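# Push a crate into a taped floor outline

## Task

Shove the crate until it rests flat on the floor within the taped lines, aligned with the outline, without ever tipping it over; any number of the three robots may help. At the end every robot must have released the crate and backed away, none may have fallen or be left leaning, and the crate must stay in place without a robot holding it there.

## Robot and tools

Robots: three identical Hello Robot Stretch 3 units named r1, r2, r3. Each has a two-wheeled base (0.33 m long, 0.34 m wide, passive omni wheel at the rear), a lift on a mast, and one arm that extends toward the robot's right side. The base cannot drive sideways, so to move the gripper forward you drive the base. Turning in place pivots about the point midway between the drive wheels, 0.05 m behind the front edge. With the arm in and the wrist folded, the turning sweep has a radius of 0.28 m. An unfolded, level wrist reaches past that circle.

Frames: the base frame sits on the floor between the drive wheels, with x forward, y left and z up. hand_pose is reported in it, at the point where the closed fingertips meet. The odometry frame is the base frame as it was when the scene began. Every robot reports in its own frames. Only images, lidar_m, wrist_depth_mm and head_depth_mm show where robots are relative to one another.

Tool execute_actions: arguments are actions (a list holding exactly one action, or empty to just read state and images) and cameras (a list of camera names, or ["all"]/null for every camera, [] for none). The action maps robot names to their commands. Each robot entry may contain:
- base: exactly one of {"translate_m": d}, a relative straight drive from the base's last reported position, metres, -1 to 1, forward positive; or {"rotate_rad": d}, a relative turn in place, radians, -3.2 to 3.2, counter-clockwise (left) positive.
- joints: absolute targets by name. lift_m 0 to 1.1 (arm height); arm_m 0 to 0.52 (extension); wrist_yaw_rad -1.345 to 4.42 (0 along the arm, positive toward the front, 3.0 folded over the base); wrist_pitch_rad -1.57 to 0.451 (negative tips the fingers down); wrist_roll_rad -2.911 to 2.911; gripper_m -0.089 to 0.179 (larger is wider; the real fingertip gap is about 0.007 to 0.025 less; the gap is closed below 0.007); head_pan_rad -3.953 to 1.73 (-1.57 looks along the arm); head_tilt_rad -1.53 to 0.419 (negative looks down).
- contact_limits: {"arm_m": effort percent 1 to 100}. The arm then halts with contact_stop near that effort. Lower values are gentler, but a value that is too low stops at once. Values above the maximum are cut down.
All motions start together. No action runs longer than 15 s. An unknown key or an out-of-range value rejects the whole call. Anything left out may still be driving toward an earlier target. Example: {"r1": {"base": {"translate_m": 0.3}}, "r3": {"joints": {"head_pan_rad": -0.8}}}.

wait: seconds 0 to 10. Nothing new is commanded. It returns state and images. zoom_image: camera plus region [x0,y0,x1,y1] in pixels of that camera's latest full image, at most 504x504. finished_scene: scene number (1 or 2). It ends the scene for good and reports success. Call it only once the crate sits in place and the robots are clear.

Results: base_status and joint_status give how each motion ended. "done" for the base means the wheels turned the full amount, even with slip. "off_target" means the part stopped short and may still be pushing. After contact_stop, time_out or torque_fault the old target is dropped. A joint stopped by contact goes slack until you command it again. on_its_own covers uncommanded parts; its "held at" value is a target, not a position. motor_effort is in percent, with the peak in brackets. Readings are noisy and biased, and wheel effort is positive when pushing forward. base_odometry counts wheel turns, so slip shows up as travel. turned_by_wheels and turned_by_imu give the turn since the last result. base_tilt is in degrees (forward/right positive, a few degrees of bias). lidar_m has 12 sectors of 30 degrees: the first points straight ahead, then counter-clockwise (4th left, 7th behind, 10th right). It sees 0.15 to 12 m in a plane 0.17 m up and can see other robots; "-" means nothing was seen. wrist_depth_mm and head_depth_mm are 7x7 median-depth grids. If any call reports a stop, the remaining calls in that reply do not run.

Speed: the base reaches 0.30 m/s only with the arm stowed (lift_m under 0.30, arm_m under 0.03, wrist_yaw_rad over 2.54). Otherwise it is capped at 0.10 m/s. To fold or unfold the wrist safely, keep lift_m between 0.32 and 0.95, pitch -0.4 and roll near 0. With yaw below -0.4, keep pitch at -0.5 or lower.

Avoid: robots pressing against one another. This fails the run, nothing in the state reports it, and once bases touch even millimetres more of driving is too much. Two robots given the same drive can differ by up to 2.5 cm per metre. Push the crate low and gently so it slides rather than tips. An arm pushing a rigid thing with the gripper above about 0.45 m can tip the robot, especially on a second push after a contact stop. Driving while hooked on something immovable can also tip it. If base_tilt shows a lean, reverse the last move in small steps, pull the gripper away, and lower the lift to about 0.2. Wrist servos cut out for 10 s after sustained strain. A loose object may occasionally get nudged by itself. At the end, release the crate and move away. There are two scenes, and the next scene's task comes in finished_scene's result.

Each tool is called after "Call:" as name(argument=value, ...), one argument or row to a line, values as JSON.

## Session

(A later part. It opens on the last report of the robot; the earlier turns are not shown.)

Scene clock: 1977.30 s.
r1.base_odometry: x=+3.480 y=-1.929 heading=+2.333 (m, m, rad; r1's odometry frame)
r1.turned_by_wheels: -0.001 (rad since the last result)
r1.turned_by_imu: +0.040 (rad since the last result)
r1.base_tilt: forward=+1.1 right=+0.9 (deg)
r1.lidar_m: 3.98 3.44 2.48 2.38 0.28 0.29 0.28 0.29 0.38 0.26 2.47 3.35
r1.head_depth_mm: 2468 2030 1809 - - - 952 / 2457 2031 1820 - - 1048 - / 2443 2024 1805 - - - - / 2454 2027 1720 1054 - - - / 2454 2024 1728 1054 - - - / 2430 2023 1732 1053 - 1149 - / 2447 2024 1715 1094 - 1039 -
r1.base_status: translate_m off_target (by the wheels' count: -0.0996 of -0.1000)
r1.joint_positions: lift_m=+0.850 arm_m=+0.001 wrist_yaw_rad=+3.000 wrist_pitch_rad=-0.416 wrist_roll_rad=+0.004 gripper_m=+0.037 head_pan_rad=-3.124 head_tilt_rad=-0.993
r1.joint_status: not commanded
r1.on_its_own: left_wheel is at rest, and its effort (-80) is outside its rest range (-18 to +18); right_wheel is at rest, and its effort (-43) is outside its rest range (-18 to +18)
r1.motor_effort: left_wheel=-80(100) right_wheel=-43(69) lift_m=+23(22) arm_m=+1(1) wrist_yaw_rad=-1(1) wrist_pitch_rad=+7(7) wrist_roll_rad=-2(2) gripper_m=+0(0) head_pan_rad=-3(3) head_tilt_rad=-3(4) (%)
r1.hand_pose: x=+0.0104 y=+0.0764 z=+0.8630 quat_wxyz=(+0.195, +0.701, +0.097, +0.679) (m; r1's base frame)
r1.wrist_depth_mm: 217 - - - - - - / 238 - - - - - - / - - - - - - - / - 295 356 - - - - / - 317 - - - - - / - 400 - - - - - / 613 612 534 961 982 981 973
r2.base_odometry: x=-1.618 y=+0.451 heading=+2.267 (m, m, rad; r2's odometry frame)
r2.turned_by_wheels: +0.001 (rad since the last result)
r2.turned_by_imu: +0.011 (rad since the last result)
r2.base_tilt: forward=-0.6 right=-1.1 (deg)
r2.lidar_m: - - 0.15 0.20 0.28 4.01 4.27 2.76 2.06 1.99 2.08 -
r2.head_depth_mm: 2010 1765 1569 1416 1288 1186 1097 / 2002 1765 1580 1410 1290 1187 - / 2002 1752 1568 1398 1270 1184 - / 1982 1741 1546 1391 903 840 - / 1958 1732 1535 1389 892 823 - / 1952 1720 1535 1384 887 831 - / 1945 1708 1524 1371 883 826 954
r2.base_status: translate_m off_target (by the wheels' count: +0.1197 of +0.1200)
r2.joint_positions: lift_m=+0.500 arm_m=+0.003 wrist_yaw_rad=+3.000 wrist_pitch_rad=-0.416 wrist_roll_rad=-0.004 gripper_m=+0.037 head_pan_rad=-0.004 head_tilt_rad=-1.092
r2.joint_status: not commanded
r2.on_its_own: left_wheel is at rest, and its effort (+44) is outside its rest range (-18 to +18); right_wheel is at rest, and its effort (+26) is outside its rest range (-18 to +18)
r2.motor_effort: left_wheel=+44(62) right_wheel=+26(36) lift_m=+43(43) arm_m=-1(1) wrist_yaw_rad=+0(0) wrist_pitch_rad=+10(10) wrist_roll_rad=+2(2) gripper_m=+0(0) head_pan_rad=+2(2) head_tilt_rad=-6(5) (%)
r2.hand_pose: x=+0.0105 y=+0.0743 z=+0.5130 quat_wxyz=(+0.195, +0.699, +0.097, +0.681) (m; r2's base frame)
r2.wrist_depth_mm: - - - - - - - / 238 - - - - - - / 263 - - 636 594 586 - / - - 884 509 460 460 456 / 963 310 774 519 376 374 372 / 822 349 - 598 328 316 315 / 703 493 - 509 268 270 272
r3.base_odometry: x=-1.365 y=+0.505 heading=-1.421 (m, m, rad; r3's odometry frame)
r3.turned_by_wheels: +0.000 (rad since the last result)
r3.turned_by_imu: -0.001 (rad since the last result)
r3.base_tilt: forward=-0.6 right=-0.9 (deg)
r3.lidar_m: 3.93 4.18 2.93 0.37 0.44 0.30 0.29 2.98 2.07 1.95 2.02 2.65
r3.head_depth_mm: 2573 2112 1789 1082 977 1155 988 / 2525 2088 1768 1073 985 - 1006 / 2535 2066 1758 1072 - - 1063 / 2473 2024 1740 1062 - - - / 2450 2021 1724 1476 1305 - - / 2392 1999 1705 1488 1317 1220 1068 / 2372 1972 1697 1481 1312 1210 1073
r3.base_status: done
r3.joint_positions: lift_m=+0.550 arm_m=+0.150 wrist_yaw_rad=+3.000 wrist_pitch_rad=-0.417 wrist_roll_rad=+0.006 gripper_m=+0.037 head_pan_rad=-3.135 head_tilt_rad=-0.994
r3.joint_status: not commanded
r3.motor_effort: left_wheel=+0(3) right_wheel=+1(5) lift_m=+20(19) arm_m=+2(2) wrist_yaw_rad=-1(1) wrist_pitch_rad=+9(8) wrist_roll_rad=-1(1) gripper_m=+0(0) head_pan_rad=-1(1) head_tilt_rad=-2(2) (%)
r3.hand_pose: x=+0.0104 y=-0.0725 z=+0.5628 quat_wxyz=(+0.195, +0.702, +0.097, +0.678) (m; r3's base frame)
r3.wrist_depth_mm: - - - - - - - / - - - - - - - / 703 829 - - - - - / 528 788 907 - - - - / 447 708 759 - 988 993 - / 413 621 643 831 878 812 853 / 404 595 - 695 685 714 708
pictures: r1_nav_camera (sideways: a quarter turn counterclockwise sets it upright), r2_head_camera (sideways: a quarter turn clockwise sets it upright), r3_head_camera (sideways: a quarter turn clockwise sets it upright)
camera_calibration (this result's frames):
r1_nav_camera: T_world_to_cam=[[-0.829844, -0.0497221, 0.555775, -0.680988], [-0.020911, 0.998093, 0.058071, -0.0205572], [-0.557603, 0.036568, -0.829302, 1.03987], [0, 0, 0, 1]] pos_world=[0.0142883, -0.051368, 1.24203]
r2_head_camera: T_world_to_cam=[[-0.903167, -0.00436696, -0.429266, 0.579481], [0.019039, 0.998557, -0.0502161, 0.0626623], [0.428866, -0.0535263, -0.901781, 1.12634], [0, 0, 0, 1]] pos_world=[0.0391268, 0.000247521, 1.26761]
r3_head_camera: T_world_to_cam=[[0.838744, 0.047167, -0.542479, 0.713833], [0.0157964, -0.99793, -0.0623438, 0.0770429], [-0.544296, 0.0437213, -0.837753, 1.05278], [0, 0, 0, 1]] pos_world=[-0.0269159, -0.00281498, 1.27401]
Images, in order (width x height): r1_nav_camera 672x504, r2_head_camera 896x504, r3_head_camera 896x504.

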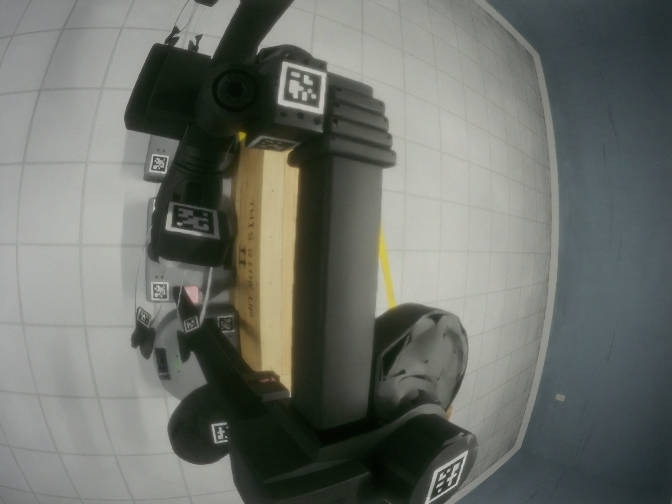

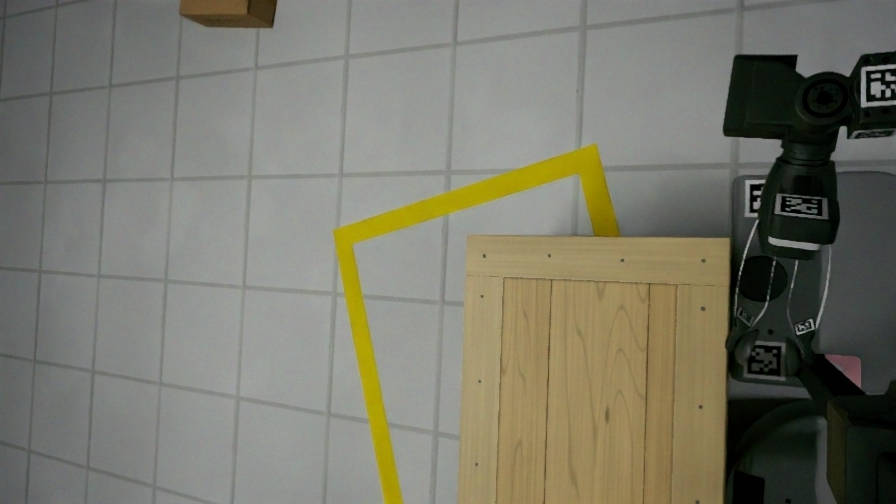

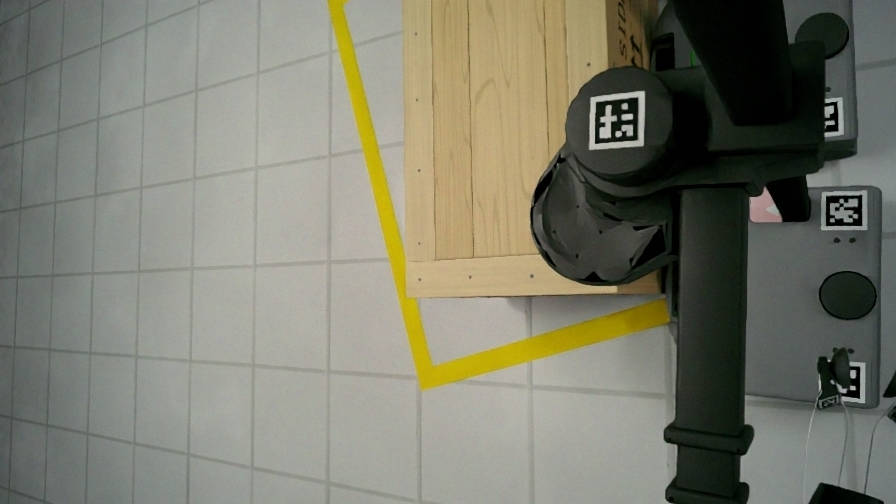

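Call:
execute_actions(
  actions=[
    {"r1":{"base":{"translate_m":-0.12}},"r2":{"base":{"translate_m":0.14}},"r3":{"base":{"translate_m":-0.07}}},
  ],
  cameras=["r1_nav_camera","r2_head_camera","r3_head_camera"],
)

Scene clock: 1994.07 s.
r1.base_odometry: x=+3.562 y=-2.016 heading=+2.332 (m, m, rad; r1's odometry frame)
r1.turned_by_wheels: -0.001 (rad since the last result)
r1.turned_by_imu: +0.000 (rad since the last result)
r1.base_tilt: forward=+1.1 right=+0.8 (deg)
r1.lidar_m: 4.09 3.41 2.47 2.37 0.28 0.30 0.28 0.28 0.37 0.26 2.48 3.39
r1.head_depth_mm: 2473 2021 1806 - - - 967 / 2442 2031 1819 - - 1034 - / 2450 2030 1804 - - - - / 2457 2027 1720 1056 - - - / 2457 2011 1726 1056 - - - / 2452 2022 1716 1054 - 1131 - / 2454 2020 1724 1070 - 1044 -
r1.base_status: translate_m off_target (by the wheels' count: -0.1197 of -0.1200)
r1.joint_positions: lift_m=+0.850 arm_m=+0.001 wrist_yaw_rad=+3.000 wrist_pitch_rad=-0.416 wrist_roll_rad=+0.004 gripper_m=+0.037 head_pan_rad=-3.124 head_tilt_rad=-0.993
r1.joint_status: not commanded
r1.on_its_own: left_wheel is at rest, and its effort (-67) is outside its rest range (-18 to +18); right_wheel is at rest, and its effort (-23) is outside its rest range (-18 to +18)
r1.motor_effort: left_wheel=-67(100) right_wheel=-23(75) lift_m=+22(22) arm_m=+1(1) wrist_yaw_rad=+0(0) wrist_pitch_rad=+6(6) wrist_roll_rad=-2(2) gripper_m=+0(0) head_pan_rad=-3(3) head_tilt_rad=-4(3) (%)
r1.hand_pose: x=+0.0104 y=+0.0764 z=+0.8630 quat_wxyz=(+0.195, +0.701, +0.097, +0.679) (m; r1's base frame)
r1.wrist_depth_mm: 229 - - - - - - / 237 - - - - - - / 259 - - - - - - / - 295 363 - - - - / - 315 - - - - - / - 352 - - - - - / 618 586 777 965 991 983 963
r2.base_odometry: x=-1.707 y=+0.558 heading=+2.267 (m, m, rad; r2's odometry frame)
r2.turned_by_wheels: +0.001 (rad since the last result)
r2.turned_by_imu: +0.050 (rad since the last result)
r2.base_tilt: forward=-0.6 right=-1.1 (deg)
r2.lidar_m: - - 0.15 0.20 0.29 4.26 4.34 2.64 2.02 1.99 2.11 -
r2.head_depth_mm: 2026 1792 1575 1413 1290 1183 1089 / 1999 1759 1561 1415 1282 1192 - / 1988 1744 1553 1400 1276 1184 - / 1983 1752 1547 1390 903 837 - / 1977 1743 1537 1393 890 825 - / 1950 1714 1532 1382 887 828 - / 1924 1715 1522 1385 876 831 950
r2.base_status: translate_m off_target (by the wheels' count: +0.1397 of +0.1400)
r2.joint_positions: lift_m=+0.500 arm_m=+0.003 wrist_yaw_rad=+2.999 wrist_pitch_rad=-0.417 wrist_roll_rad=-0.004 gripper_m=+0.037 head_pan_rad=-0.004 head_tilt_rad=-1.093
r2.joint_status: not commanded
r2.on_its_own: left_wheel is at rest, and its effort (+36) is outside its rest range (-18 to +18); right_wheel is at rest, and its effort (+23) is outside its rest range (-18 to +18)
r2.motor_effort: left_wheel=+36(77) right_wheel=+23(59) lift_m=+43(43) arm_m=-1(1) wrist_yaw_rad=+1(1) wrist_pitch_rad=+10(10) wrist_roll_rad=+2(2) gripper_m=+0(0) head_pan_rad=+2(2) head_tilt_rad=-5(6) (%)
r2.hand_pose: x=+0.0106 y=+0.0743 z=+0.5129 quat_wxyz=(+0.195, +0.699, +0.097, +0.681) (m; r2's base frame)
r2.wrist_depth_mm: - - - - - - - / 240 - - - - - - / 260 - - 626 591 599 - / - - 871 503 464 449 453 / 933 315 788 525 378 373 369 / 814 354 - 596 328 316 317 / 714 494 - 515 265 271 272
r3.base_odometry: x=-1.375 y=+0.574 heading=-1.421 (m, m, rad; r3's odometry frame)
r3.turned_by_wheels: +0.000 (rad since the last result)
r3.turned_by_imu: +0.004 (rad since the last result)
r3.base_tilt: forward=-0.6 right=-0.9 (deg)
r3.lidar_m: 4.01 4.14 2.92 0.38 0.45 0.30 0.28 2.97 2.07 1.95 2.02 2.67
r3.head_depth_mm: 2559 2116 1785 1088 993 1134 1064 / 2547 2096 1753 1075 984 - 1058 / 2531 2067 1748 1069 - - 1066 / 2471 2039 1728 1063 - - - / 2435 2022 1728 1470 1303 - - / 2379 1998 1709 1485 1323 1223 1064 / 2379 1976 1699 1478 1305 1208 1074
r3.base_status: done
r3.joint_positions: lift_m=+0.550 arm_m=+0.150 wrist_yaw_rad=+3.000 wrist_pitch_rad=-0.417 wrist_roll_rad=+0.006 gripper_m=+0.037 head_pan_rad=-3.135 head_tilt_rad=-0.994
r3.joint_status: not commanded
r3.motor_effort: left_wheel=+0(48) right_wheel=+0(57) lift_m=+20(19) arm_m=+2(2) wrist_yaw_rad=+0(2) wrist_pitch_rad=+9(9) wrist_roll_rad=-1(1) gripper_m=+0(0) head_pan_rad=-1(1) head_tilt_rad=-2(2) (%)
r3.hand_pose: x=+0.0104 y=-0.0725 z=+0.5628 quat_wxyz=(+0.195, +0.702, +0.097, +0.678) (m; r3's base frame)
r3.wrist_depth_mm: - 832 - - - - - / - - - - - - - / 702 800 - - - - - / 532 829 907 - - - - / 446 731 755 - 989 981 - / 415 618 641 814 859 824 830 / 402 613 - 704 690 706 716
pictures: r1_nav_camera (sideways: a quarter turn counterclockwise sets it upright), r2_head_camera (sideways: a quarter turn clockwise sets it upright), r3_head_camera (sideways: a quarter turn clockwise sets it upright)
camera_calibration (this result's frames):
r1_nav_camera: T_world_to_cam=[[-0.829845, -0.0497037, 0.555775, -0.680988], [-0.0208889, 0.998094, 0.058071, -0.0205573], [-0.557602, 0.0365804, -0.829302, 1.03987], [0, 0, 0, 1]] pos_world=[0.0142872, -0.0513682, 1.24203]
r2_head_camera: T_world_to_cam=[[-0.903372, -0.00438111, -0.428835, 0.57892], [0.0189985, 0.998557, -0.0502232, 0.0626717], [0.428436, -0.0535174, -0.901986, 1.12661], [0, 0, 0, 1]] pos_world=[0.0391104, 0.000248138, 1.26759]
r3_head_camera: T_world_to_cam=[[0.838744, 0.047167, -0.542479, 0.713833], [0.0157964, -0.99793, -0.0623438, 0.0770429], [-0.544296, 0.0437213, -0.837753, 1.05278], [0, 0, 0, 1]] pos_world=[-0.0269159, -0.00281498, 1.27401]
Images, in order (width x height): r1_nav_camera 672x504, r2_head_camera 896x504, r3_head_camera 896x504.

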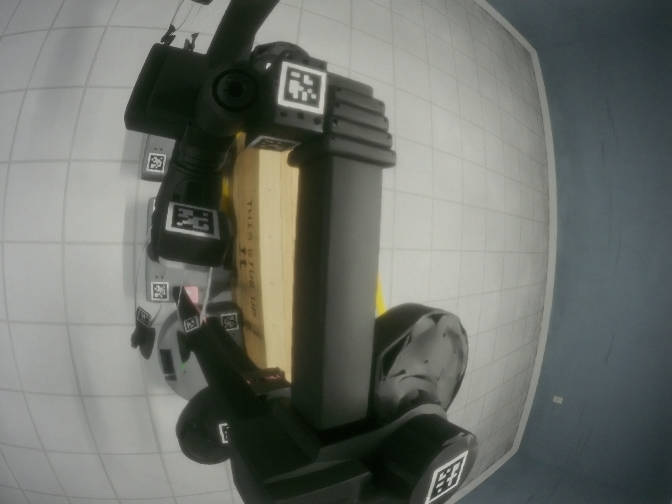

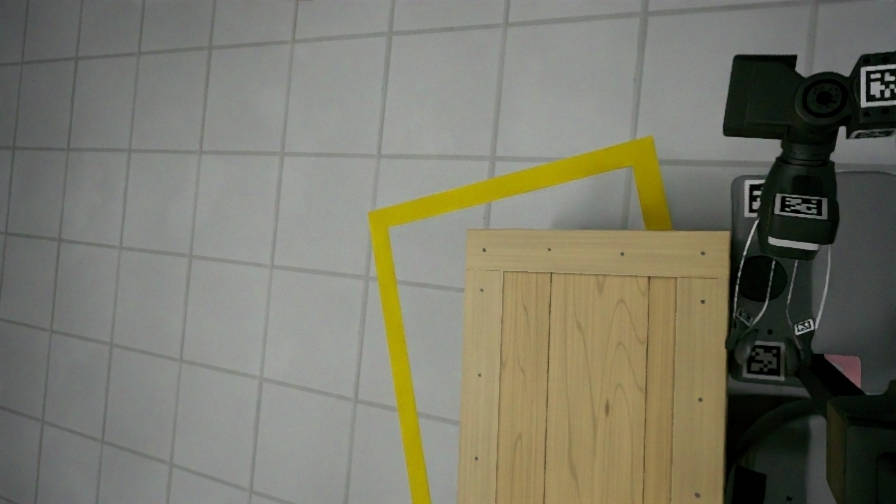

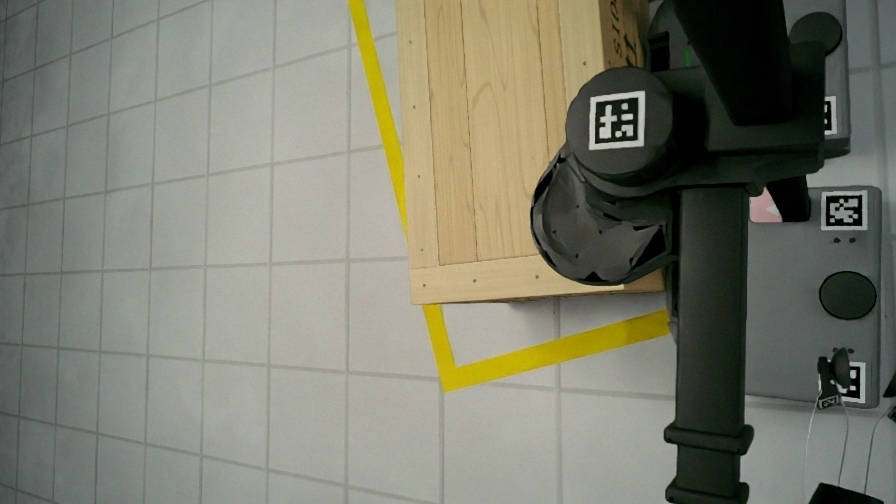

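Call:
execute_actions(
  actions=[
    {"r1":{"base":{"translate_m":-0.13}},"r2":{"base":{"translate_m":0.16}},"r3":{"base":{"translate_m":-0.05}}},
  ],
  cameras=["r1_nav_camera","r2_head_camera","r3_head_camera"],
)

Scene clock: 2009.13 s.
r1.base_odometry: x=+3.652 y=-2.110 heading=+2.331 (m, m, rad; r1's odometry frame)
r1.turned_by_wheels: -0.001 (rad since the last result)
r1.turned_by_imu: +0.005 (rad since the last result)
r1.base_tilt: forward=+1.3 right=+0.8 (deg)
r1.lidar_m: 4.15 3.36 2.46 2.36 0.28 0.30 0.28 0.28 0.35 0.26 2.49 3.41
r1.head_depth_mm: 2450 2026 1799 - - - 1023 / 2453 2031 1822 - - 1018 - / 2437 2027 1800 - - - - / 2447 2018 1724 1056 - - - / 2445 2018 1727 1054 - 1197 - / 2433 2019 1716 1054 - 1147 - / 2438 2031 1719 1054 - 1034 -
r1.base_status: translate_m off_target (by the wheels' count: -0.1298 of -0.1300)
r1.joint_positions: lift_m=+0.850 arm_m=+0.001 wrist_yaw_rad=+3.000 wrist_pitch_rad=-0.417 wrist_roll_rad=+0.004 gripper_m=+0.037 head_pan_rad=-3.124 head_tilt_rad=-0.993
r1.joint_status: not commanded
r1.on_its_own: left_wheel is at rest, and its effort (-54) is outside its rest range (-18 to +18)
r1.motor_effort: left_wheel=-54(100) right_wheel=-8(77) lift_m=+23(23) arm_m=+1(1) wrist_yaw_rad=+0(1) wrist_pitch_rad=+6(6) wrist_roll_rad=-2(2) gripper_m=+0(0) head_pan_rad=-3(3) head_tilt_rad=-4(4) (%)
r1.hand_pose: x=+0.0104 y=+0.0764 z=+0.8629 quat_wxyz=(+0.195, +0.701, +0.097, +0.679) (m; r1's base frame)
r1.wrist_depth_mm: - - - - - - - / - - - - - - - / 249 - - - - - - / 276 350 429 - - - - / - 311 - - - - - / - 339 - - - - - / 616 577 792 988 969 988 984
r2.base_odometry: x=-1.810 y=+0.681 heading=+2.268 (m, m, rad; r2's odometry frame)
r2.turned_by_wheels: +0.000 (rad since the last result)
r2.turned_by_imu: +0.059 (rad since the last result)
r2.base_tilt: forward=-0.7 right=-1.0 (deg)
r2.lidar_m: - - 0.15 0.20 0.28 4.45 5.21 2.52 2.01 2.00 2.17 -
r2.head_depth_mm: 2025 1775 1579 1416 1293 1186 1096 / 2016 1764 1569 1422 1284 1190 - / 2013 1760 1563 1402 1275 1183 - / 1979 1744 1543 1394 890 829 - / 1963 1718 1534 1391 890 826 - / 1961 1718 1535 1379 883 833 - / 1953 1704 1532 1378 883 827 953
r2.base_status: translate_m off_target (by the wheels' count: +0.1598 of +0.1600)
r2.joint_positions: lift_m=+0.500 arm_m=+0.003 wrist_yaw_rad=+2.999 wrist_pitch_rad=-0.417 wrist_roll_rad=-0.004 gripper_m=+0.037 head_pan_rad=-0.003 head_tilt_rad=-1.093
r2.joint_status: not commanded
r2.on_its_own: left_wheel is at rest, and its effort (+31) is outside its rest range (-18 to +18); right_wheel is at rest, and its effort (+22) is outside its rest range (-18 to +18)
r2.motor_effort: left_wheel=+31(82) right_wheel=+22(74) lift_m=+43(43) arm_m=-1(1) wrist_yaw_rad=+1(2) wrist_pitch_rad=+10(11) wrist_roll_rad=+2(2) gripper_m=+0(0) head_pan_rad=+1(2) head_tilt_rad=-5(5) (%)
r2.hand_pose: x=+0.0106 y=+0.0743 z=+0.5129 quat_wxyz=(+0.195, +0.699, +0.097, +0.681) (m; r2's base frame)
r2.wrist_depth_mm: - - - - - - - / 243 - - - - - - / 262 - - 636 606 596 - / 282 - 884 515 456 461 457 / 920 316 784 515 375 376 376 / 787 351 - 586 327 313 313 / 700 410 - 511 267 272 269
r3.base_odometry: x=-1.383 y=+0.624 heading=-1.421 (m, m, rad; r3's odometry frame)
r3.turned_by_wheels: +0.000 (rad since the last result)
r3.turned_by_imu: +0.000 (rad since the last result)
r3.base_tilt: forward=-0.5 right=-0.8 (deg)
r3.lidar_m: 4.07 4.13 2.92 0.39 0.48 0.30 0.28 2.98 2.07 1.95 2.03 2.68
r3.head_depth_mm: 2587 2110 1787 1086 995 1104 1077 / 2550 2092 1764 1076 984 - 1067 / 2506 2061 1736 1070 - - 1065 / 2478 2053 1735 1059 - - - / 2429 2023 1722 1470 1307 - - / 2406 1990 1702 1488 1322 1222 1066 / 2385 1977 1693 1469 1309 1209 1073
r3.base_status: done
r3.joint_positions: lift_m=+0.550 arm_m=+0.150 wrist_yaw_rad=+3.000 wrist_pitch_rad=-0.417 wrist_roll_rad=+0.006 gripper_m=+0.037 head_pan_rad=-3.135 head_tilt_rad=-0.994
r3.joint_status: not commanded
r3.motor_effort: left_wheel=+0(35) right_wheel=+1(57) lift_m=+19(19) arm_m=+2(2) wrist_yaw_rad=+0(1) wrist_pitch_rad=+9(9) wrist_roll_rad=-1(1) gripper_m=+0(0) head_pan_rad=-1(1) head_tilt_rad=-2(2) (%)
r3.hand_pose: x=+0.0104 y=-0.0725 z=+0.5628 quat_wxyz=(+0.195, +0.702, +0.097, +0.678) (m; r3's base frame)
r3.wrist_depth_mm: - 811 - - - - - / - - - - - - - / 702 905 - - - - - / 544 891 - - - - - / 461 739 774 - 963 996 - / 425 623 648 804 869 841 837 / 407 640 - 704 687 723 720
pictures: r1_nav_camera (sideways: a quarter turn counterclockwise sets it upright), r2_head_camera (sideways: a quarter turn clockwise sets it upright), r3_head_camera (sideways: a quarter turn clockwise sets it upright)
camera_calibration (this result's frames):
r1_nav_camera: T_world_to_cam=[[-0.830022, -0.0494656, 0.555533, -0.680671], [-0.020616, 0.9981, 0.05807, -0.0205577], [-0.557349, 0.0367465, -0.829464, 1.04008], [0, 0, 0, 1]] pos_world=[0.0142897, -0.0513703, 1.24203]
r2_head_camera: T_world_to_cam=[[-0.90345, -0.0052441, -0.428662, 0.578695], [0.0180346, 0.998575, -0.050226, 0.0626812], [0.428314, -0.0531074, -0.902068, 1.12671], [0, 0, 0, 1]] pos_world=[0.0391036, 0.000279704, 1.26759]
r3_head_camera: T_world_to_cam=[[0.838744, 0.0471672, -0.542479, 0.713833], [0.0157966, -0.99793, -0.0623438, 0.0770429], [-0.544296, 0.0437212, -0.837753, 1.05278], [0, 0, 0, 1]] pos_world=[-0.0269159, -0.00281499, 1.27401]
Images, in order (width x height): r1_nav_camera 672x504, r2_head_camera 896x504, r3_head_camera 896x504.

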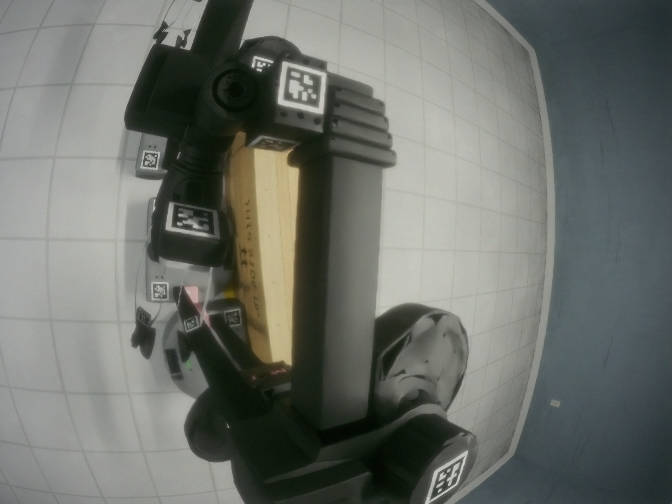

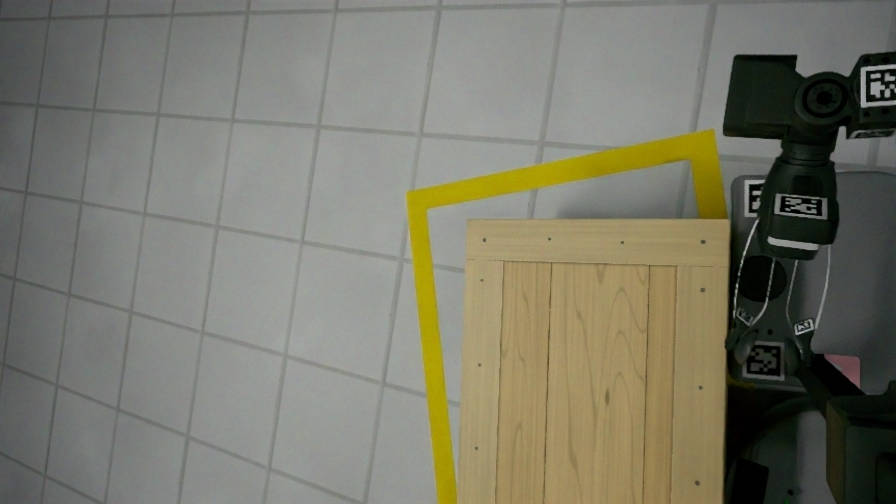

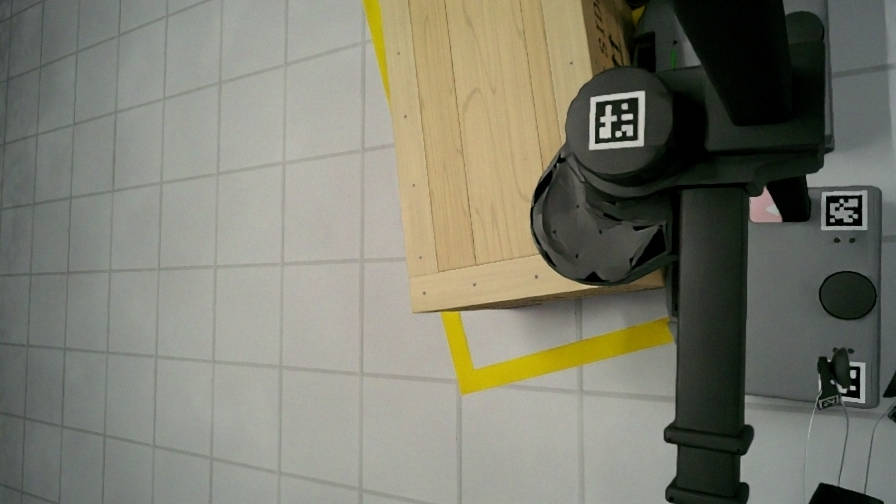

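Call:
zoom_image(
  camera="r2_head_camera",
  region=[640, 300, 896, 504],
)

Call:
zoom_image(
  camera="r3_head_camera",
  region=[560, 200, 896, 420],
)

Region (640, 300, 896, 504) of r2_head_camera's 896x504 image, scaled by 1.969, with more detail than that image has; it fills the top 402 rows of this view, and the rest is white.

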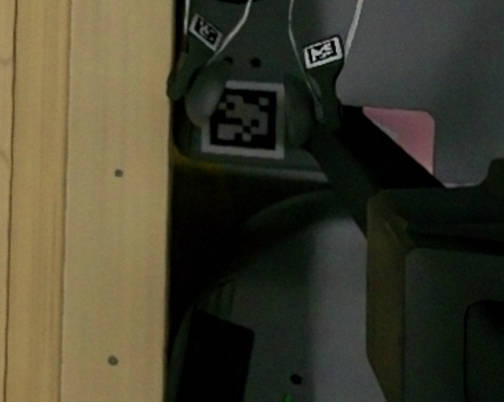

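Region (560, 200, 896, 420) of r3_head_camera's 896x504 image, scaled by 1.500, with more detail than that image has; it fills the top 330 rows of this view, and the rest is white.

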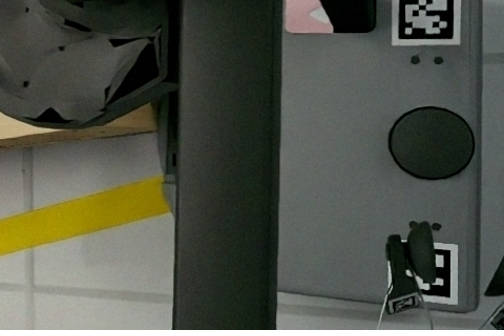

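Call:
execute_actions(
  actions=[
    {"r1":{"base":{"translate_m":0.012}},"r2":{"base":{"translate_m":-0.5},"joints":{"lift_m":0.25}},"r3":{"base":{"translate_m":0.3}}},
  ],
  cameras=["r1_nav_camera","r2_head_camera","r2_nav_camera"],
)

Scene clock: 2100.27 s.
r1.base_odometry: x=+3.643 y=-2.101 heading=+2.331 (m, m, rad; r1's odometry frame)
r1.turned_by_wheels: +0.000 (rad since the last result)
r1.turned_by_imu: -0.001 (rad since the last result)
r1.base_tilt: forward=+1.3 right=+0.9 (deg)
r1.lidar_m: 4.14 0.40 0.40 2.36 0.48 0.31 0.29 0.29 0.36 2.38 0.38 0.39
r1.head_depth_mm: 2447 2036 1809 - - - 1070 / 2474 2020 1826 - - 1183 - / 2440 2037 1799 - - - - / 2448 2025 1726 1056 - - - / 2453 2012 1723 1051 - 1199 - / 2448 2025 1719 1056 - 1173 - / 2425 2013 1725 1054 - 1179 -
r1.base_status: done
r1.joint_positions: lift_m=+0.850 arm_m=+0.001 wrist_yaw_rad=+3.000 wrist_pitch_rad=-0.417 wrist_roll_rad=+0.004 gripper_m=+0.037 head_pan_rad=-3.124 head_tilt_rad=-0.993
r1.joint_status: not commanded
r1.motor_effort: left_wheel=+1(48) right_wheel=-1(9) lift_m=+22(23) arm_m=+1(1) wrist_yaw_rad=-1(1) wrist_pitch_rad=+7(7) wrist_roll_rad=-2(2) gripper_m=+0(0) head_pan_rad=-3(3) head_tilt_rad=-4(4) (%)
r1.hand_pose: x=+0.0104 y=+0.0764 z=+0.8629 quat_wxyz=(+0.195, +0.701, +0.097, +0.679) (m; r1's base frame)
r1.wrist_depth_mm: - - - - - - - / - - - - - 408 - / - - - - - - - / - - - - - - - / - - - - 715 616 - / - - - - 692 - - / 611 639 989 974 794 973 959
r2.base_odometry: x=-1.489 y=+0.297 heading=+2.268 (m, m, rad; r2's odometry frame)
r2.turned_by_wheels: +0.000 (rad since the last result)
r2.turned_by_imu: -0.004 (rad since the last result)
r2.base_tilt: forward=-0.7 right=-1.0 (deg)
r2.lidar_m: 0.55 0.38 0.44 0.70 3.06 3.97 5.02 2.44 1.95 1.93 2.10 3.17
r2.head_depth_mm: 2043 1774 1576 1411 1287 1181 1092 / 2012 1765 1573 1409 1286 1175 1085 / 2010 1754 1557 1406 1270 1188 - / 1979 1733 1086 1268 1275 1179 - / 1968 1735 1089 1198 1276 1175 - / 1939 1737 1078 1165 1139 1155 - / 1942 1702 1064 1014 1080 1155 1080
r2.base_status: done
r2.joint_positions: lift_m=+0.250 arm_m=+0.003 wrist_yaw_rad=+2.999 wrist_pitch_rad=-0.417 wrist_roll_rad=-0.004 gripper_m=+0.037 head_pan_rad=-0.003 head_tilt_rad=-1.093
r2.joint_status: all done
r2.motor_effort: left_wheel=+1(28) right_wheel=+0(20) lift_m=+28(40) arm_m=-1(1) wrist_yaw_rad=+1(1) wrist_pitch_rad=+10(10) wrist_roll_rad=+2(2) gripper_m=+0(0) head_pan_rad=+2(1) head_tilt_rad=-5(5) (%)
r2.hand_pose: x=+0.0106 y=+0.0743 z=+0.2633 quat_wxyz=(+0.195, +0.699, +0.097, +0.681) (m; r2's base frame)
r2.wrist_depth_mm: - - - - - 792 309 / - - - 772 - 749 327 / 934 - 813 784 603 527 366 / 721 - 703 701 554 404 384 / 586 586 583 562 529 402 396 / 493 495 - - 465 442 452 / 452 - - - 407 412 409
r3.base_odometry: x=-1.338 y=+0.327 heading=-1.421 (m, m, rad; r3's odometry frame)
r3.turned_by_wheels: +0.000 (rad since the last result)
r3.turned_by_imu: -0.001 (rad since the last result)
r3.base_tilt: forward=-0.7 right=-0.8 (deg)
r3.lidar_m: 3.75 4.16 2.94 0.71 0.51 0.63 0.58 2.96 2.05 1.96 2.02 2.66
r3.head_depth_mm: 2565 2122 1257 1207 1190 1239 1093 / 2537 2094 1233 1153 1224 - 1082 / 2514 2059 1230 1131 - - 1067 / 2488 2035 1218 1119 - - - / 2465 2018 1721 1498 1330 - - / 2416 1992 1710 1491 1317 1223 1065 / 2374 1964 1692 1474 1315 1210 1070
r3.base_status: done
r3.joint_positions: lift_m=+0.550 arm_m=+0.150 wrist_yaw_rad=+3.000 wrist_pitch_rad=-0.417 wrist_roll_rad=+0.006 gripper_m=+0.037 head_pan_rad=-3.135 head_tilt_rad=-0.994
r3.joint_status: not commanded
r3.motor_effort: left_wheel=+0(2) right_wheel=+1(3) lift_m=+19(20) arm_m=+3(2) wrist_yaw_rad=-1(1) wrist_pitch_rad=+9(8) wrist_roll_rad=-1(1) gripper_m=+0(1) head_pan_rad=+0(1) head_tilt_rad=-2(2) (%)
r3.hand_pose: x=+0.0104 y=-0.0725 z=+0.5628 quat_wxyz=(+0.195, +0.702, +0.097, +0.678) (m; r3's base frame)
r3.wrist_depth_mm: - - 816 - - - - / - - 889 - - - - / - - - - - - - / - - - - - - - / 758 799 - - 963 992 - / 625 678 804 815 870 838 827 / 599 671 - 707 679 714 713
pictures: r1_nav_camera (sideways: a quarter turn counterclockwise sets it upright), r2_head_camera (sideways: a quarter turn clockwise sets it upright), r2_nav_camera (sideways: a quarter turn counterclockwise sets it upright)
camera_calibration (this result's frames):
r1_nav_camera: T_world_to_cam=[[-0.830022, -0.0494656, 0.555533, -0.680671], [-0.020616, 0.9981, 0.05807, -0.0205577], [-0.557349, 0.0367465, -0.829465, 1.04008], [0, 0, 0, 1]] pos_world=[0.0142897, -0.0513703, 1.24203]
r2_head_camera: T_world_to_cam=[[-0.90345, -0.00524418, -0.428662, 0.578695], [0.0180345, 0.998575, -0.050226, 0.0626812], [0.428314, -0.0531074, -0.902068, 1.12671], [0, 0, 0, 1]] pos_world=[0.0391036, 0.000279706, 1.26759]
r2_nav_camera: T_world_to_cam=[[0.887572, 0.0412528, 0.458818, -0.561335], [0.0443848, -0.999007, 0.00396039, 0.0530397], [0.458526, 0.0168495, -0.888521, 1.11032], [0, 0, 0, 1]] pos_world=[-0.0132404, 0.0574353, 1.24388]
Images, in order (width x height): r1_nav_camera 672x504, r2_head_camera 896x504, r2_nav_camera 672x504.

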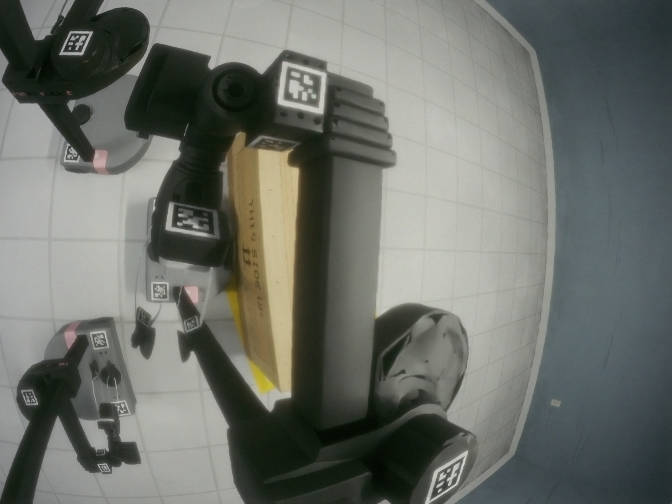

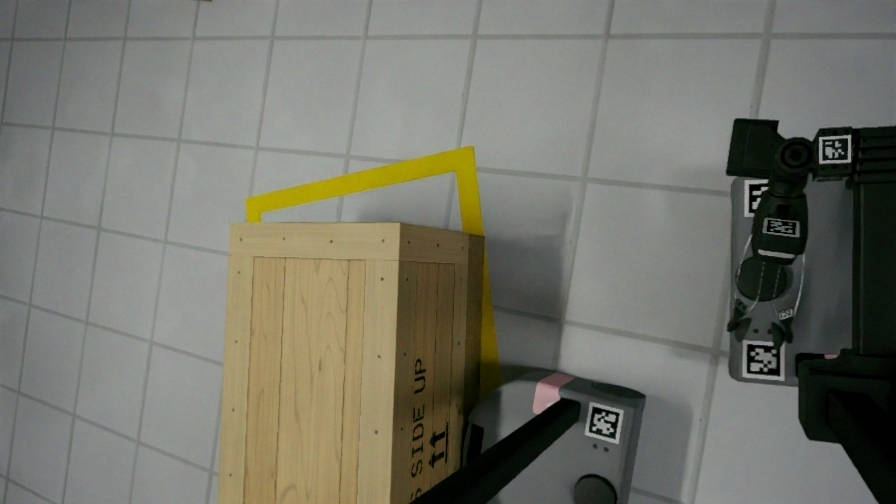

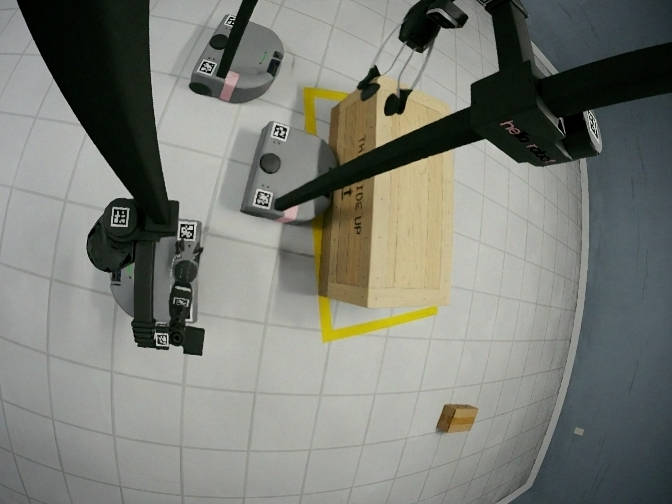

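Call:
execute_actions(
  actions=[
    {"r2":{"base":{"translate_m":-0.1}},"r1":{"base":{"rotate_rad":0.045}}},
  ],
  cameras=[],
)

Call:
execute_actions(
  actions=[
    {"r2":{"base":{"rotate_rad":2.964},"joints":{"head_pan_rad":-3.13,"head_tilt_rad":-0.99}}},
  ],
  cameras=[],
)

Call:
execute_actions(
  actions=[
    {"r2":{"base":{"translate_m":-0.36},"joints":{"lift_m":0.55}}},
  ],
  cameras=["r1_nav_camera","r2_head_camera","r2_nav_camera"],
)

Scene clock: 2147.13 s.
r1.base_odometry: x=+3.643 y=-2.101 heading=+2.376 (m, m, rad; r1's odometry frame)
r1.turned_by_wheels: +0.045 (rad since the last result)
r1.turned_by_imu: +0.045 (rad since the last result)
r1.base_tilt: forward=+1.2 right=+0.9 (deg)
r1.lidar_m: 4.14 0.48 0.50 2.36 0.45 0.31 0.29 0.29 0.38 2.38 0.38 3.56
r1.head_depth_mm: 2462 2020 1814 - - - 1067 / 2483 2029 1815 - - 1179 - / 2442 2028 1804 - - - - / 2439 2034 1726 1055 - - - / 2449 2012 1721 1054 - 1199 - / 2439 2017 1723 1053 - 1178 - / 2436 2014 1725 1092 - 1180 -
r1.base_status: done
r1.joint_positions: lift_m=+0.850 arm_m=+0.001 wrist_yaw_rad=+3.000 wrist_pitch_rad=-0.417 wrist_roll_rad=+0.004 gripper_m=+0.037 head_pan_rad=-3.124 head_tilt_rad=-0.993
r1.joint_status: not commanded
r1.motor_effort: left_wheel=-2(7) right_wheel=+2(5) lift_m=+23(22) arm_m=+1(1) wrist_yaw_rad=+1(1) wrist_pitch_rad=+7(6) wrist_roll_rad=-2(2) gripper_m=+0(0) head_pan_rad=-3(3) head_tilt_rad=-4(4) (%)
r1.hand_pose: x=+0.0104 y=+0.0764 z=+0.8629 quat_wxyz=(+0.195, +0.701, +0.097, +0.679) (m; r1's base frame)
r1.wrist_depth_mm: - - - - - - 378 / - - - - - - 420 / - - - - - - - / - - - - - - - / - - - - - 605 - / - - - - 967 687 - / 606 637 985 989 859 934 967
r2.base_odometry: x=-1.425 y=+0.221 heading=+2.268 (m, m, rad; r2's odometry frame)
r2.turned_by_wheels: +0.000 (rad since the last result)
r2.turned_by_imu: -0.002 (rad since the last result)
r2.base_tilt: forward=-0.7 right=-1.1 (deg)
r2.lidar_m: 0.65 0.47 0.50 0.72 3.07 3.85 5.02 2.42 1.94 1.91 2.08 3.17
r2.head_depth_mm: 2009 1781 1586 1419 1283 1187 1091 / 2013 1775 1570 1418 1276 1176 1084 / 2005 1749 1566 1402 1278 1188 - / 1971 1212 1105 1357 1271 1182 - / 1959 1211 1098 1354 1270 1175 - / 1956 1202 1092 1208 1221 1158 - / 1942 1191 1085 1159 1191 1142 1077
r2.base_status: done
r2.joint_positions: lift_m=+0.250 arm_m=+0.003 wrist_yaw_rad=+2.999 wrist_pitch_rad=-0.417 wrist_roll_rad=-0.004 gripper_m=+0.037 head_pan_rad=-0.003 head_tilt_rad=-1.093
r2.joint_status: not commanded
r2.motor_effort: left_wheel=+1(6) right_wheel=-1(6) lift_m=+29(28) arm_m=-1(1) wrist_yaw_rad=+1(1) wrist_pitch_rad=+10(10) wrist_roll_rad=+2(2) gripper_m=-1(0) head_pan_rad=+2(1) head_tilt_rad=-5(5) (%)
r2.hand_pose: x=+0.0106 y=+0.0743 z=+0.2633 quat_wxyz=(+0.195, +0.699, +0.097, +0.681) (m; r2's base frame)
r2.wrist_depth_mm: - - - - - - 676 / - - - 763 - - 665 / 924 - 916 798 817 525 488 / 742 - 715 704 703 475 398 / 586 586 594 568 563 483 421 / 486 486 - - 494 456 453 / 451 - - - 397 406 407
r3.base_odometry: x=-1.338 y=+0.327 heading=-1.421 (m, m, rad; r3's odometry frame)
r3.turned_by_wheels: +0.000 (rad since the last result)
r3.turned_by_imu: -0.001 (rad since the last result)
r3.base_tilt: forward=-0.7 right=-1.0 (deg)
r3.lidar_m: 3.74 4.15 2.92 0.73 0.51 0.63 0.58 2.96 2.05 1.96 2.01 2.66
r3.head_depth_mm: 2580 2110 1259 1211 1195 1239 1091 / 2541 2067 1238 1158 1227 - 1078 / 2500 2070 1228 1129 - - 1065 / 2479 2043 1220 1122 - - - / 2455 2007 1715 1496 1327 - - / 2424 2006 1705 1489 1321 1223 1069 / 2377 1979 1696 1483 1312 1210 1069
r3.base_status: not commanded
r3.joint_positions: lift_m=+0.550 arm_m=+0.150 wrist_yaw_rad=+3.000 wrist_pitch_rad=-0.417 wrist_roll_rad=+0.006 gripper_m=+0.037 head_pan_rad=-3.135 head_tilt_rad=-0.994
r3.joint_status: not commanded
r3.motor_effort: left_wheel=-1(1) right_wheel=+1(0) lift_m=+19(19) arm_m=+2(2) wrist_yaw_rad=+0(2) wrist_pitch_rad=+9(9) wrist_roll_rad=-1(1) gripper_m=+0(1) head_pan_rad=-1(2) head_tilt_rad=-2(2) (%)
r3.hand_pose: x=+0.0104 y=-0.0725 z=+0.5628 quat_wxyz=(+0.195, +0.702, +0.097, +0.678) (m; r3's base frame)
r3.wrist_depth_mm: - - - - - - - / - - - - - - - / - - - - - - - / 997 - - - - - - / 730 774 - - 986 963 - / 622 674 833 804 876 851 821 / 611 662 - 708 688 717 722
pictures: none
No camera images: the call's "cameras" was empty. Leave "cameras" out to get every camera's image.

Scene clock: 2150.20 s.
r1.base_odometry: x=+3.643 y=-2.101 heading=+2.376 (m, m, rad; r1's odometry frame)
r1.turned_by_wheels: +0.000 (rad since the last result)
r1.turned_by_imu: +0.000 (rad since the last result)
r1.base_tilt: forward=+1.2 right=+0.8 (deg)
r1.lidar_m: 4.12 3.24 0.50 2.36 0.45 0.31 0.29 0.29 0.38 2.38 0.38 3.57
r1.head_depth_mm: 2459 2029 1807 - - - 1067 / 2469 2017 1823 - - 1183 - / 2451 2030 1792 - - - - / 2451 2033 1719 1057 - - - / 2465 2015 1717 1050 - 1201 - / 2430 2018 1715 1051 - 1172 - / 2455 2029 1723 1096 - 1176 -
r1.base_status: not commanded
r1.joint_positions: lift_m=+0.850 arm_m=+0.001 wrist_yaw_rad=+3.000 wrist_pitch_rad=-0.417 wrist_roll_rad=+0.004 gripper_m=+0.037 head_pan_rad=-3.124 head_tilt_rad=-0.993
r1.joint_status: not commanded
r1.motor_effort: left_wheel=-2(2) right_wheel=+2(2) lift_m=+22(22) arm_m=+1(1) wrist_yaw_rad=+0(0) wrist_pitch_rad=+7(7) wrist_roll_rad=-2(2) gripper_m=-1(1) head_pan_rad=-3(3) head_tilt_rad=-4(5) (%)
r1.hand_pose: x=+0.0104 y=+0.0764 z=+0.8629 quat_wxyz=(+0.195, +0.701, +0.097, +0.679) (m; r1's base frame)
r1.wrist_depth_mm: - - - - - - - / - - - - - - - / - - - - - - - / - - - - - - - / - - - - - - - / - - - - 714 - - / 620 619 973 944 824 960 984
r2.base_odometry: x=-1.425 y=+0.221 heading=-1.052 (m, m, rad; r2's odometry frame)
r2.turned_by_wheels: +2.964 (rad since the last result)
r2.turned_by_imu: +2.939 (rad since the last result)
r2.base_tilt: forward=-0.9 right=-1.0 (deg)
r2.lidar_m: 3.88 2.89 2.02 1.91 1.96 2.58 0.65 0.47 0.50 0.72 2.90 3.80
r2.head_depth_mm: 2436 1958 1732 1498 1334 1237 1070 / 2410 1946 1716 1494 1326 1205 1068 / 2382 1979 1696 1482 1324 - 1052 / 2383 1963 1682 1479 1318 - - / 2347 1950 1202 1181 1312 1227 - / 2346 1967 1171 1146 1295 1186 - / 2300 1938 1167 1107 1098 1137 1064
r2.base_status: done
r2.joint_positions: lift_m=+0.250 arm_m=+0.003 wrist_yaw_rad=+2.999 wrist_pitch_rad=-0.417 wrist_roll_rad=-0.004 gripper_m=+0.037 head_pan_rad=-3.123 head_tilt_rad=-0.991
r2.joint_status: all done
r2.motor_effort: left_wheel=-1(8) right_wheel=+2(11) lift_m=+28(28) arm_m=-2(2) wrist_yaw_rad=+1(1) wrist_pitch_rad=+10(10) wrist_roll_rad=+2(2) gripper_m=+0(1) head_pan_rad=-1(25) head_tilt_rad=+1(16) (%)
r2.hand_pose: x=+0.0106 y=+0.0742 z=+0.2633 quat_wxyz=(+0.195, +0.699, +0.097, +0.681) (m; r2's base frame)
r2.wrist_depth_mm: - - - - - - - / - - - - - - - / 955 - 921 944 892 887 883 / 734 - 718 720 689 712 680 / 586 581 597 585 568 555 565 / 489 480 - - 496 484 475 / 440 - - - 408 411 404
r3.base_odometry: x=-1.338 y=+0.327 heading=-1.421 (m, m, rad; r3's odometry frame)
r3.turned_by_wheels: +0.000 (rad since the last result)
r3.turned_by_imu: +0.000 (rad since the last result)
r3.base_tilt: forward=-0.6 right=-0.7 (deg)
r3.lidar_m: 3.76 4.15 2.93 0.84 0.51 0.63 0.57 2.95 2.06 1.96 2.02 2.66
r3.head_depth_mm: 2589 2103 1253 1211 1200 1238 1095 / 2561 2096 1240 1158 1224 - 1080 / 2516 2061 1229 1136 - - 1065 / 2467 2047 1214 1123 - - - / 2441 2006 1716 1501 1328 - - / 2414 1995 1701 1483 1316 1223 1067 / 2399 1966 1680 1475 1307 1206 1071
r3.base_status: not commanded
r3.joint_positions: lift_m=+0.550 arm_m=+0.150 wrist_yaw_rad=+3.000 wrist_pitch_rad=-0.417 wrist_roll_rad=+0.006 gripper_m=+0.037 head_pan_rad=-3.135 head_tilt_rad=-0.994
r3.joint_status: not commanded
r3.motor_effort: left_wheel=+0(1) right_wheel=+0(1) lift_m=+19(19) arm_m=+2(2) wrist_yaw_rad=-1(1) wrist_pitch_rad=+9(9) wrist_roll_rad=-1(1) gripper_m=-1(0) head_pan_rad=+0(1) head_tilt_rad=-1(2) (%)
r3.hand_pose: x=+0.0104 y=-0.0725 z=+0.5628 quat_wxyz=(+0.195, +0.702, +0.097, +0.678) (m; r3's base frame)
r3.wrist_depth_mm: - - - - - - - / - - - - - - - / - - - - - - - / 989 - - - - - - / 731 798 - - 996 - - / 619 677 817 811 837 832 851 / 592 661 - 694 692 717 711
pictures: none
No camera images: the call's "cameras" was empty. Leave "cameras" out to get every camera's image.

Scene clock: 2154.70 s.
r1.base_odometry: x=+3.643 y=-2.101 heading=+2.376 (m, m, rad; r1's odometry frame)
r1.turned_by_wheels: +0.000 (rad since the last result)
r1.turned_by_imu: -0.001 (rad since the last result)
r1.base_tilt: forward=+1.2 right=+0.9 (deg)
r1.lidar_m: 4.15 3.22 2.43 0.43 0.45 0.31 0.29 0.29 0.38 2.38 0.38 3.57
r1.head_depth_mm: 2445 2029 1807 - - - 952 / 2428 2026 1834 - - 1181 - / 2431 2024 1801 - - - - / 2443 2014 1727 1057 - - - / 2444 2012 1721 1058 - 1196 - / 2429 2012 1716 1052 - 1172 - / 2425 2021 1722 1090 - 1178 -
r1.base_status: not commanded
r1.joint_positions: lift_m=+0.850 arm_m=+0.001 wrist_yaw_rad=+3.000 wrist_pitch_rad=-0.417 wrist_roll_rad=+0.004 gripper_m=+0.037 head_pan_rad=-3.124 head_tilt_rad=-0.993
r1.joint_status: not commanded
r1.motor_effort: left_wheel=-2(2) right_wheel=+2(1) lift_m=+23(23) arm_m=+1(0) wrist_yaw_rad=+0(0) wrist_pitch_rad=+7(6) wrist_roll_rad=-2(2) gripper_m=-1(0) head_pan_rad=-3(2) head_tilt_rad=-4(4) (%)
r1.hand_pose: x=+0.0104 y=+0.0764 z=+0.8629 quat_wxyz=(+0.195, +0.701, +0.097, +0.679) (m; r1's base frame)
r1.wrist_depth_mm: - - - - - - - / - - 590 - - - - / - - - - - - - / - - 415 - - - - / - - - - - - - / - - - - - - - / 617 632 802 962 996 973 974
r2.base_odometry: x=-1.604 y=+0.533 heading=-1.052 (m, m, rad; r2's odometry frame)
r2.turned_by_wheels: +0.000 (rad since the last result)
r2.turned_by_imu: -0.003 (rad since the last result)
r2.base_tilt: forward=-0.7 right=-1.1 (deg)
r2.lidar_m: 4.22 2.87 2.01 1.89 1.94 2.54 0.30 0.30 0.36 0.31 0.80 3.83
r2.head_depth_mm: 2434 2010 1685 1500 1349 1237 1069 / 2407 1999 1679 1490 1375 - 1063 / 2383 1982 1709 1486 - - 1053 / 2346 1978 1693 1473 1343 - - / 2358 1968 1671 1399 945 - - / 2331 1949 1669 1032 918 1124 1064 / 2333 1917 1666 1025 911 991 -
r2.base_status: done
r2.joint_positions: lift_m=+0.550 arm_m=+0.003 wrist_yaw_rad=+2.999 wrist_pitch_rad=-0.417 wrist_roll_rad=-0.004 gripper_m=+0.037 head_pan_rad=-3.123 head_tilt_rad=-0.990
r2.joint_status: all done
r2.motor_effort: left_wheel=-1(9) right_wheel=+1(5) lift_m=+56(58) arm_m=-2(2) wrist_yaw_rad=+1(1) wrist_pitch_rad=+10(10) wrist_roll_rad=+2(2) gripper_m=+0(0) head_pan_rad=-2(2) head_tilt_rad=+0(1) (%)
r2.hand_pose: x=+0.0106 y=+0.0742 z=+0.5625 quat_wxyz=(+0.195, +0.699, +0.097, +0.681) (m; r2's base frame)
r2.wrist_depth_mm: - - - - - - - / - - - - - - - / - - - - - - - / - - - - - - - / - - - - - - - / 871 827 - 853 879 876 851 / 765 756 - 744 712 738 735
r3.base_odometry: x=-1.338 y=+0.327 heading=-1.421 (m, m, rad; r3's odometry frame)
r3.turned_by_wheels: +0.000 (rad since the last result)
r3.turned_by_imu: -0.001 (rad since the last result)
r3.base_tilt: forward=-0.8 right=-0.8 (deg)
r3.lidar_m: 3.75 4.15 2.93 2.79 0.51 0.63 0.58 2.95 2.05 1.96 2.02 2.66
r3.head_depth_mm: 2581 2108 1253 1212 1196 1241 1091 / 2549 2090 1235 1156 1225 - 1079 / 2508 2073 1224 1130 - - 1066 / 2487 2038 1214 1116 - - - / 2439 2011 1712 1496 1327 - - / 2405 1993 1706 1480 1316 1225 1067 / 2381 1971 1689 1473 1305 1212 1069
r3.base_status: not commanded
r3.joint_positions: lift_m=+0.550 arm_m=+0.150 wrist_yaw_rad=+3.000 wrist_pitch_rad=-0.417 wrist_roll_rad=+0.006 gripper_m=+0.037 head_pan_rad=-3.135 head_tilt_rad=-0.994
r3.joint_status: not commanded
r3.motor_effort: left_wheel=+0(0) right_wheel=+1(0) lift_m=+19(19) arm_m=+2(2) wrist_yaw_rad=+0(0) wrist_pitch_rad=+9(9) wrist_roll_rad=-1(1) gripper_m=-1(0) head_pan_rad=-2(1) head_tilt_rad=-2(2) (%)
r3.hand_pose: x=+0.0104 y=-0.0725 z=+0.5628 quat_wxyz=(+0.195, +0.702, +0.097, +0.678) (m; r3's base frame)
r3.wrist_depth_mm: - - - - - - - / - - - - - - - / - - - - - - - / 950 - - - - - - / 728 776 - - - - - / 626 679 812 809 856 821 837 / 595 655 - 720 696 707 719
pictures: r1_nav_camera (sideways: a quarter turn counterclockwise sets it upright), r2_head_camera (sideways: a quarter turn clockwise sets it upright), r2_nav_camera (sideways: a quarter turn counterclockwise sets it upright)
camera_calibration (this result's frames):
r1_nav_camera: T_world_to_cam=[[-0.830022, -0.0494656, 0.555533, -0.680671], [-0.020616, 0.9981, 0.05807, -0.0205577], [-0.557349, 0.0367465, -0.829464, 1.04008], [0, 0, 0, 1]] pos_world=[0.0142897, -0.0513703, 1.24203]
r2_head_camera: T_world_to_cam=[[0.854453, 0.0238608, -0.51898, 0.68562], [-0.00153246, -0.998825, -0.0484453, 0.0604889], [-0.519526, 0.0421895, -0.853412, 1.06927], [0, 0, 0, 1]] pos_world=[-0.0302238, -0.00105361, 1.27128]
r2_nav_camera: T_world_to_cam=[[-0.834796, -0.0594629, 0.547339, -0.666139], [-0.0652932, 0.997827, 0.00881944, 0.0473819], [-0.546674, -0.0283751, -0.836865, 1.04932], [0, 0, 0, 1]] pos_world=[0.0206377, -0.0571151, 1.24232]
Images, in order (width x height): r1_nav_camera 672x504, r2_head_camera 896x504, r2_nav_camera 672x504.

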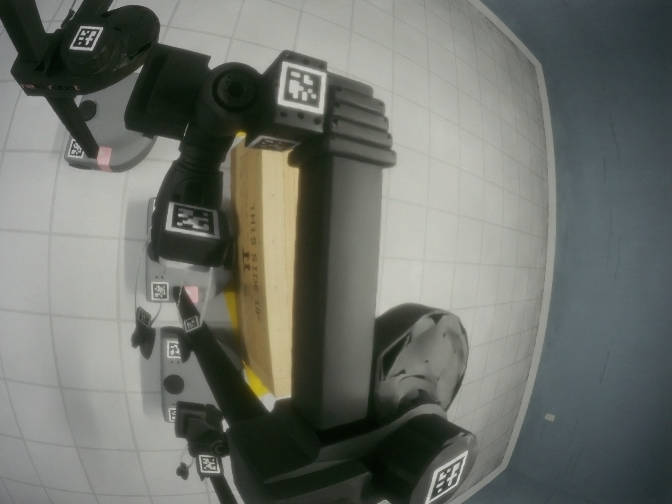

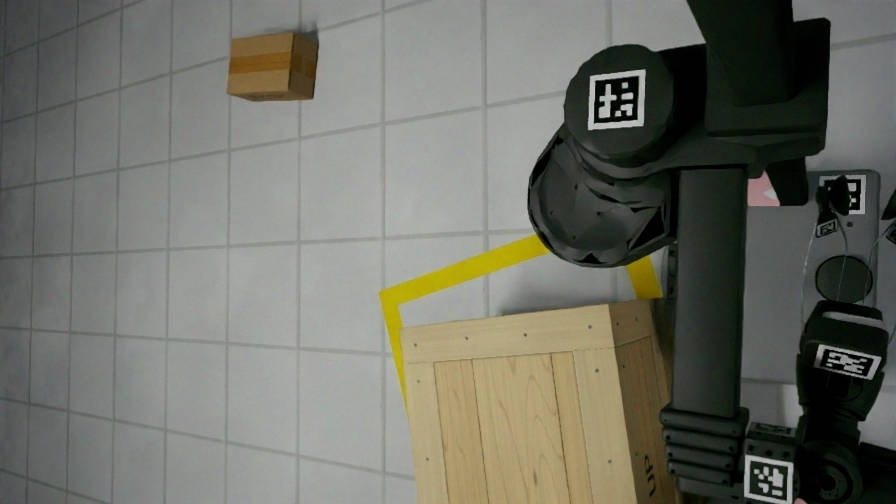

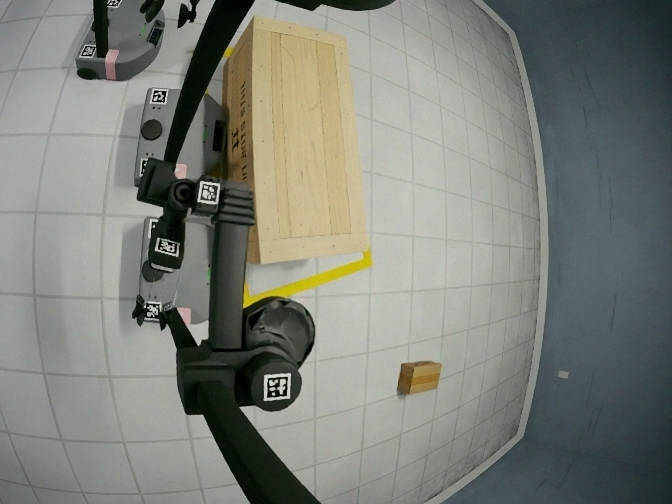

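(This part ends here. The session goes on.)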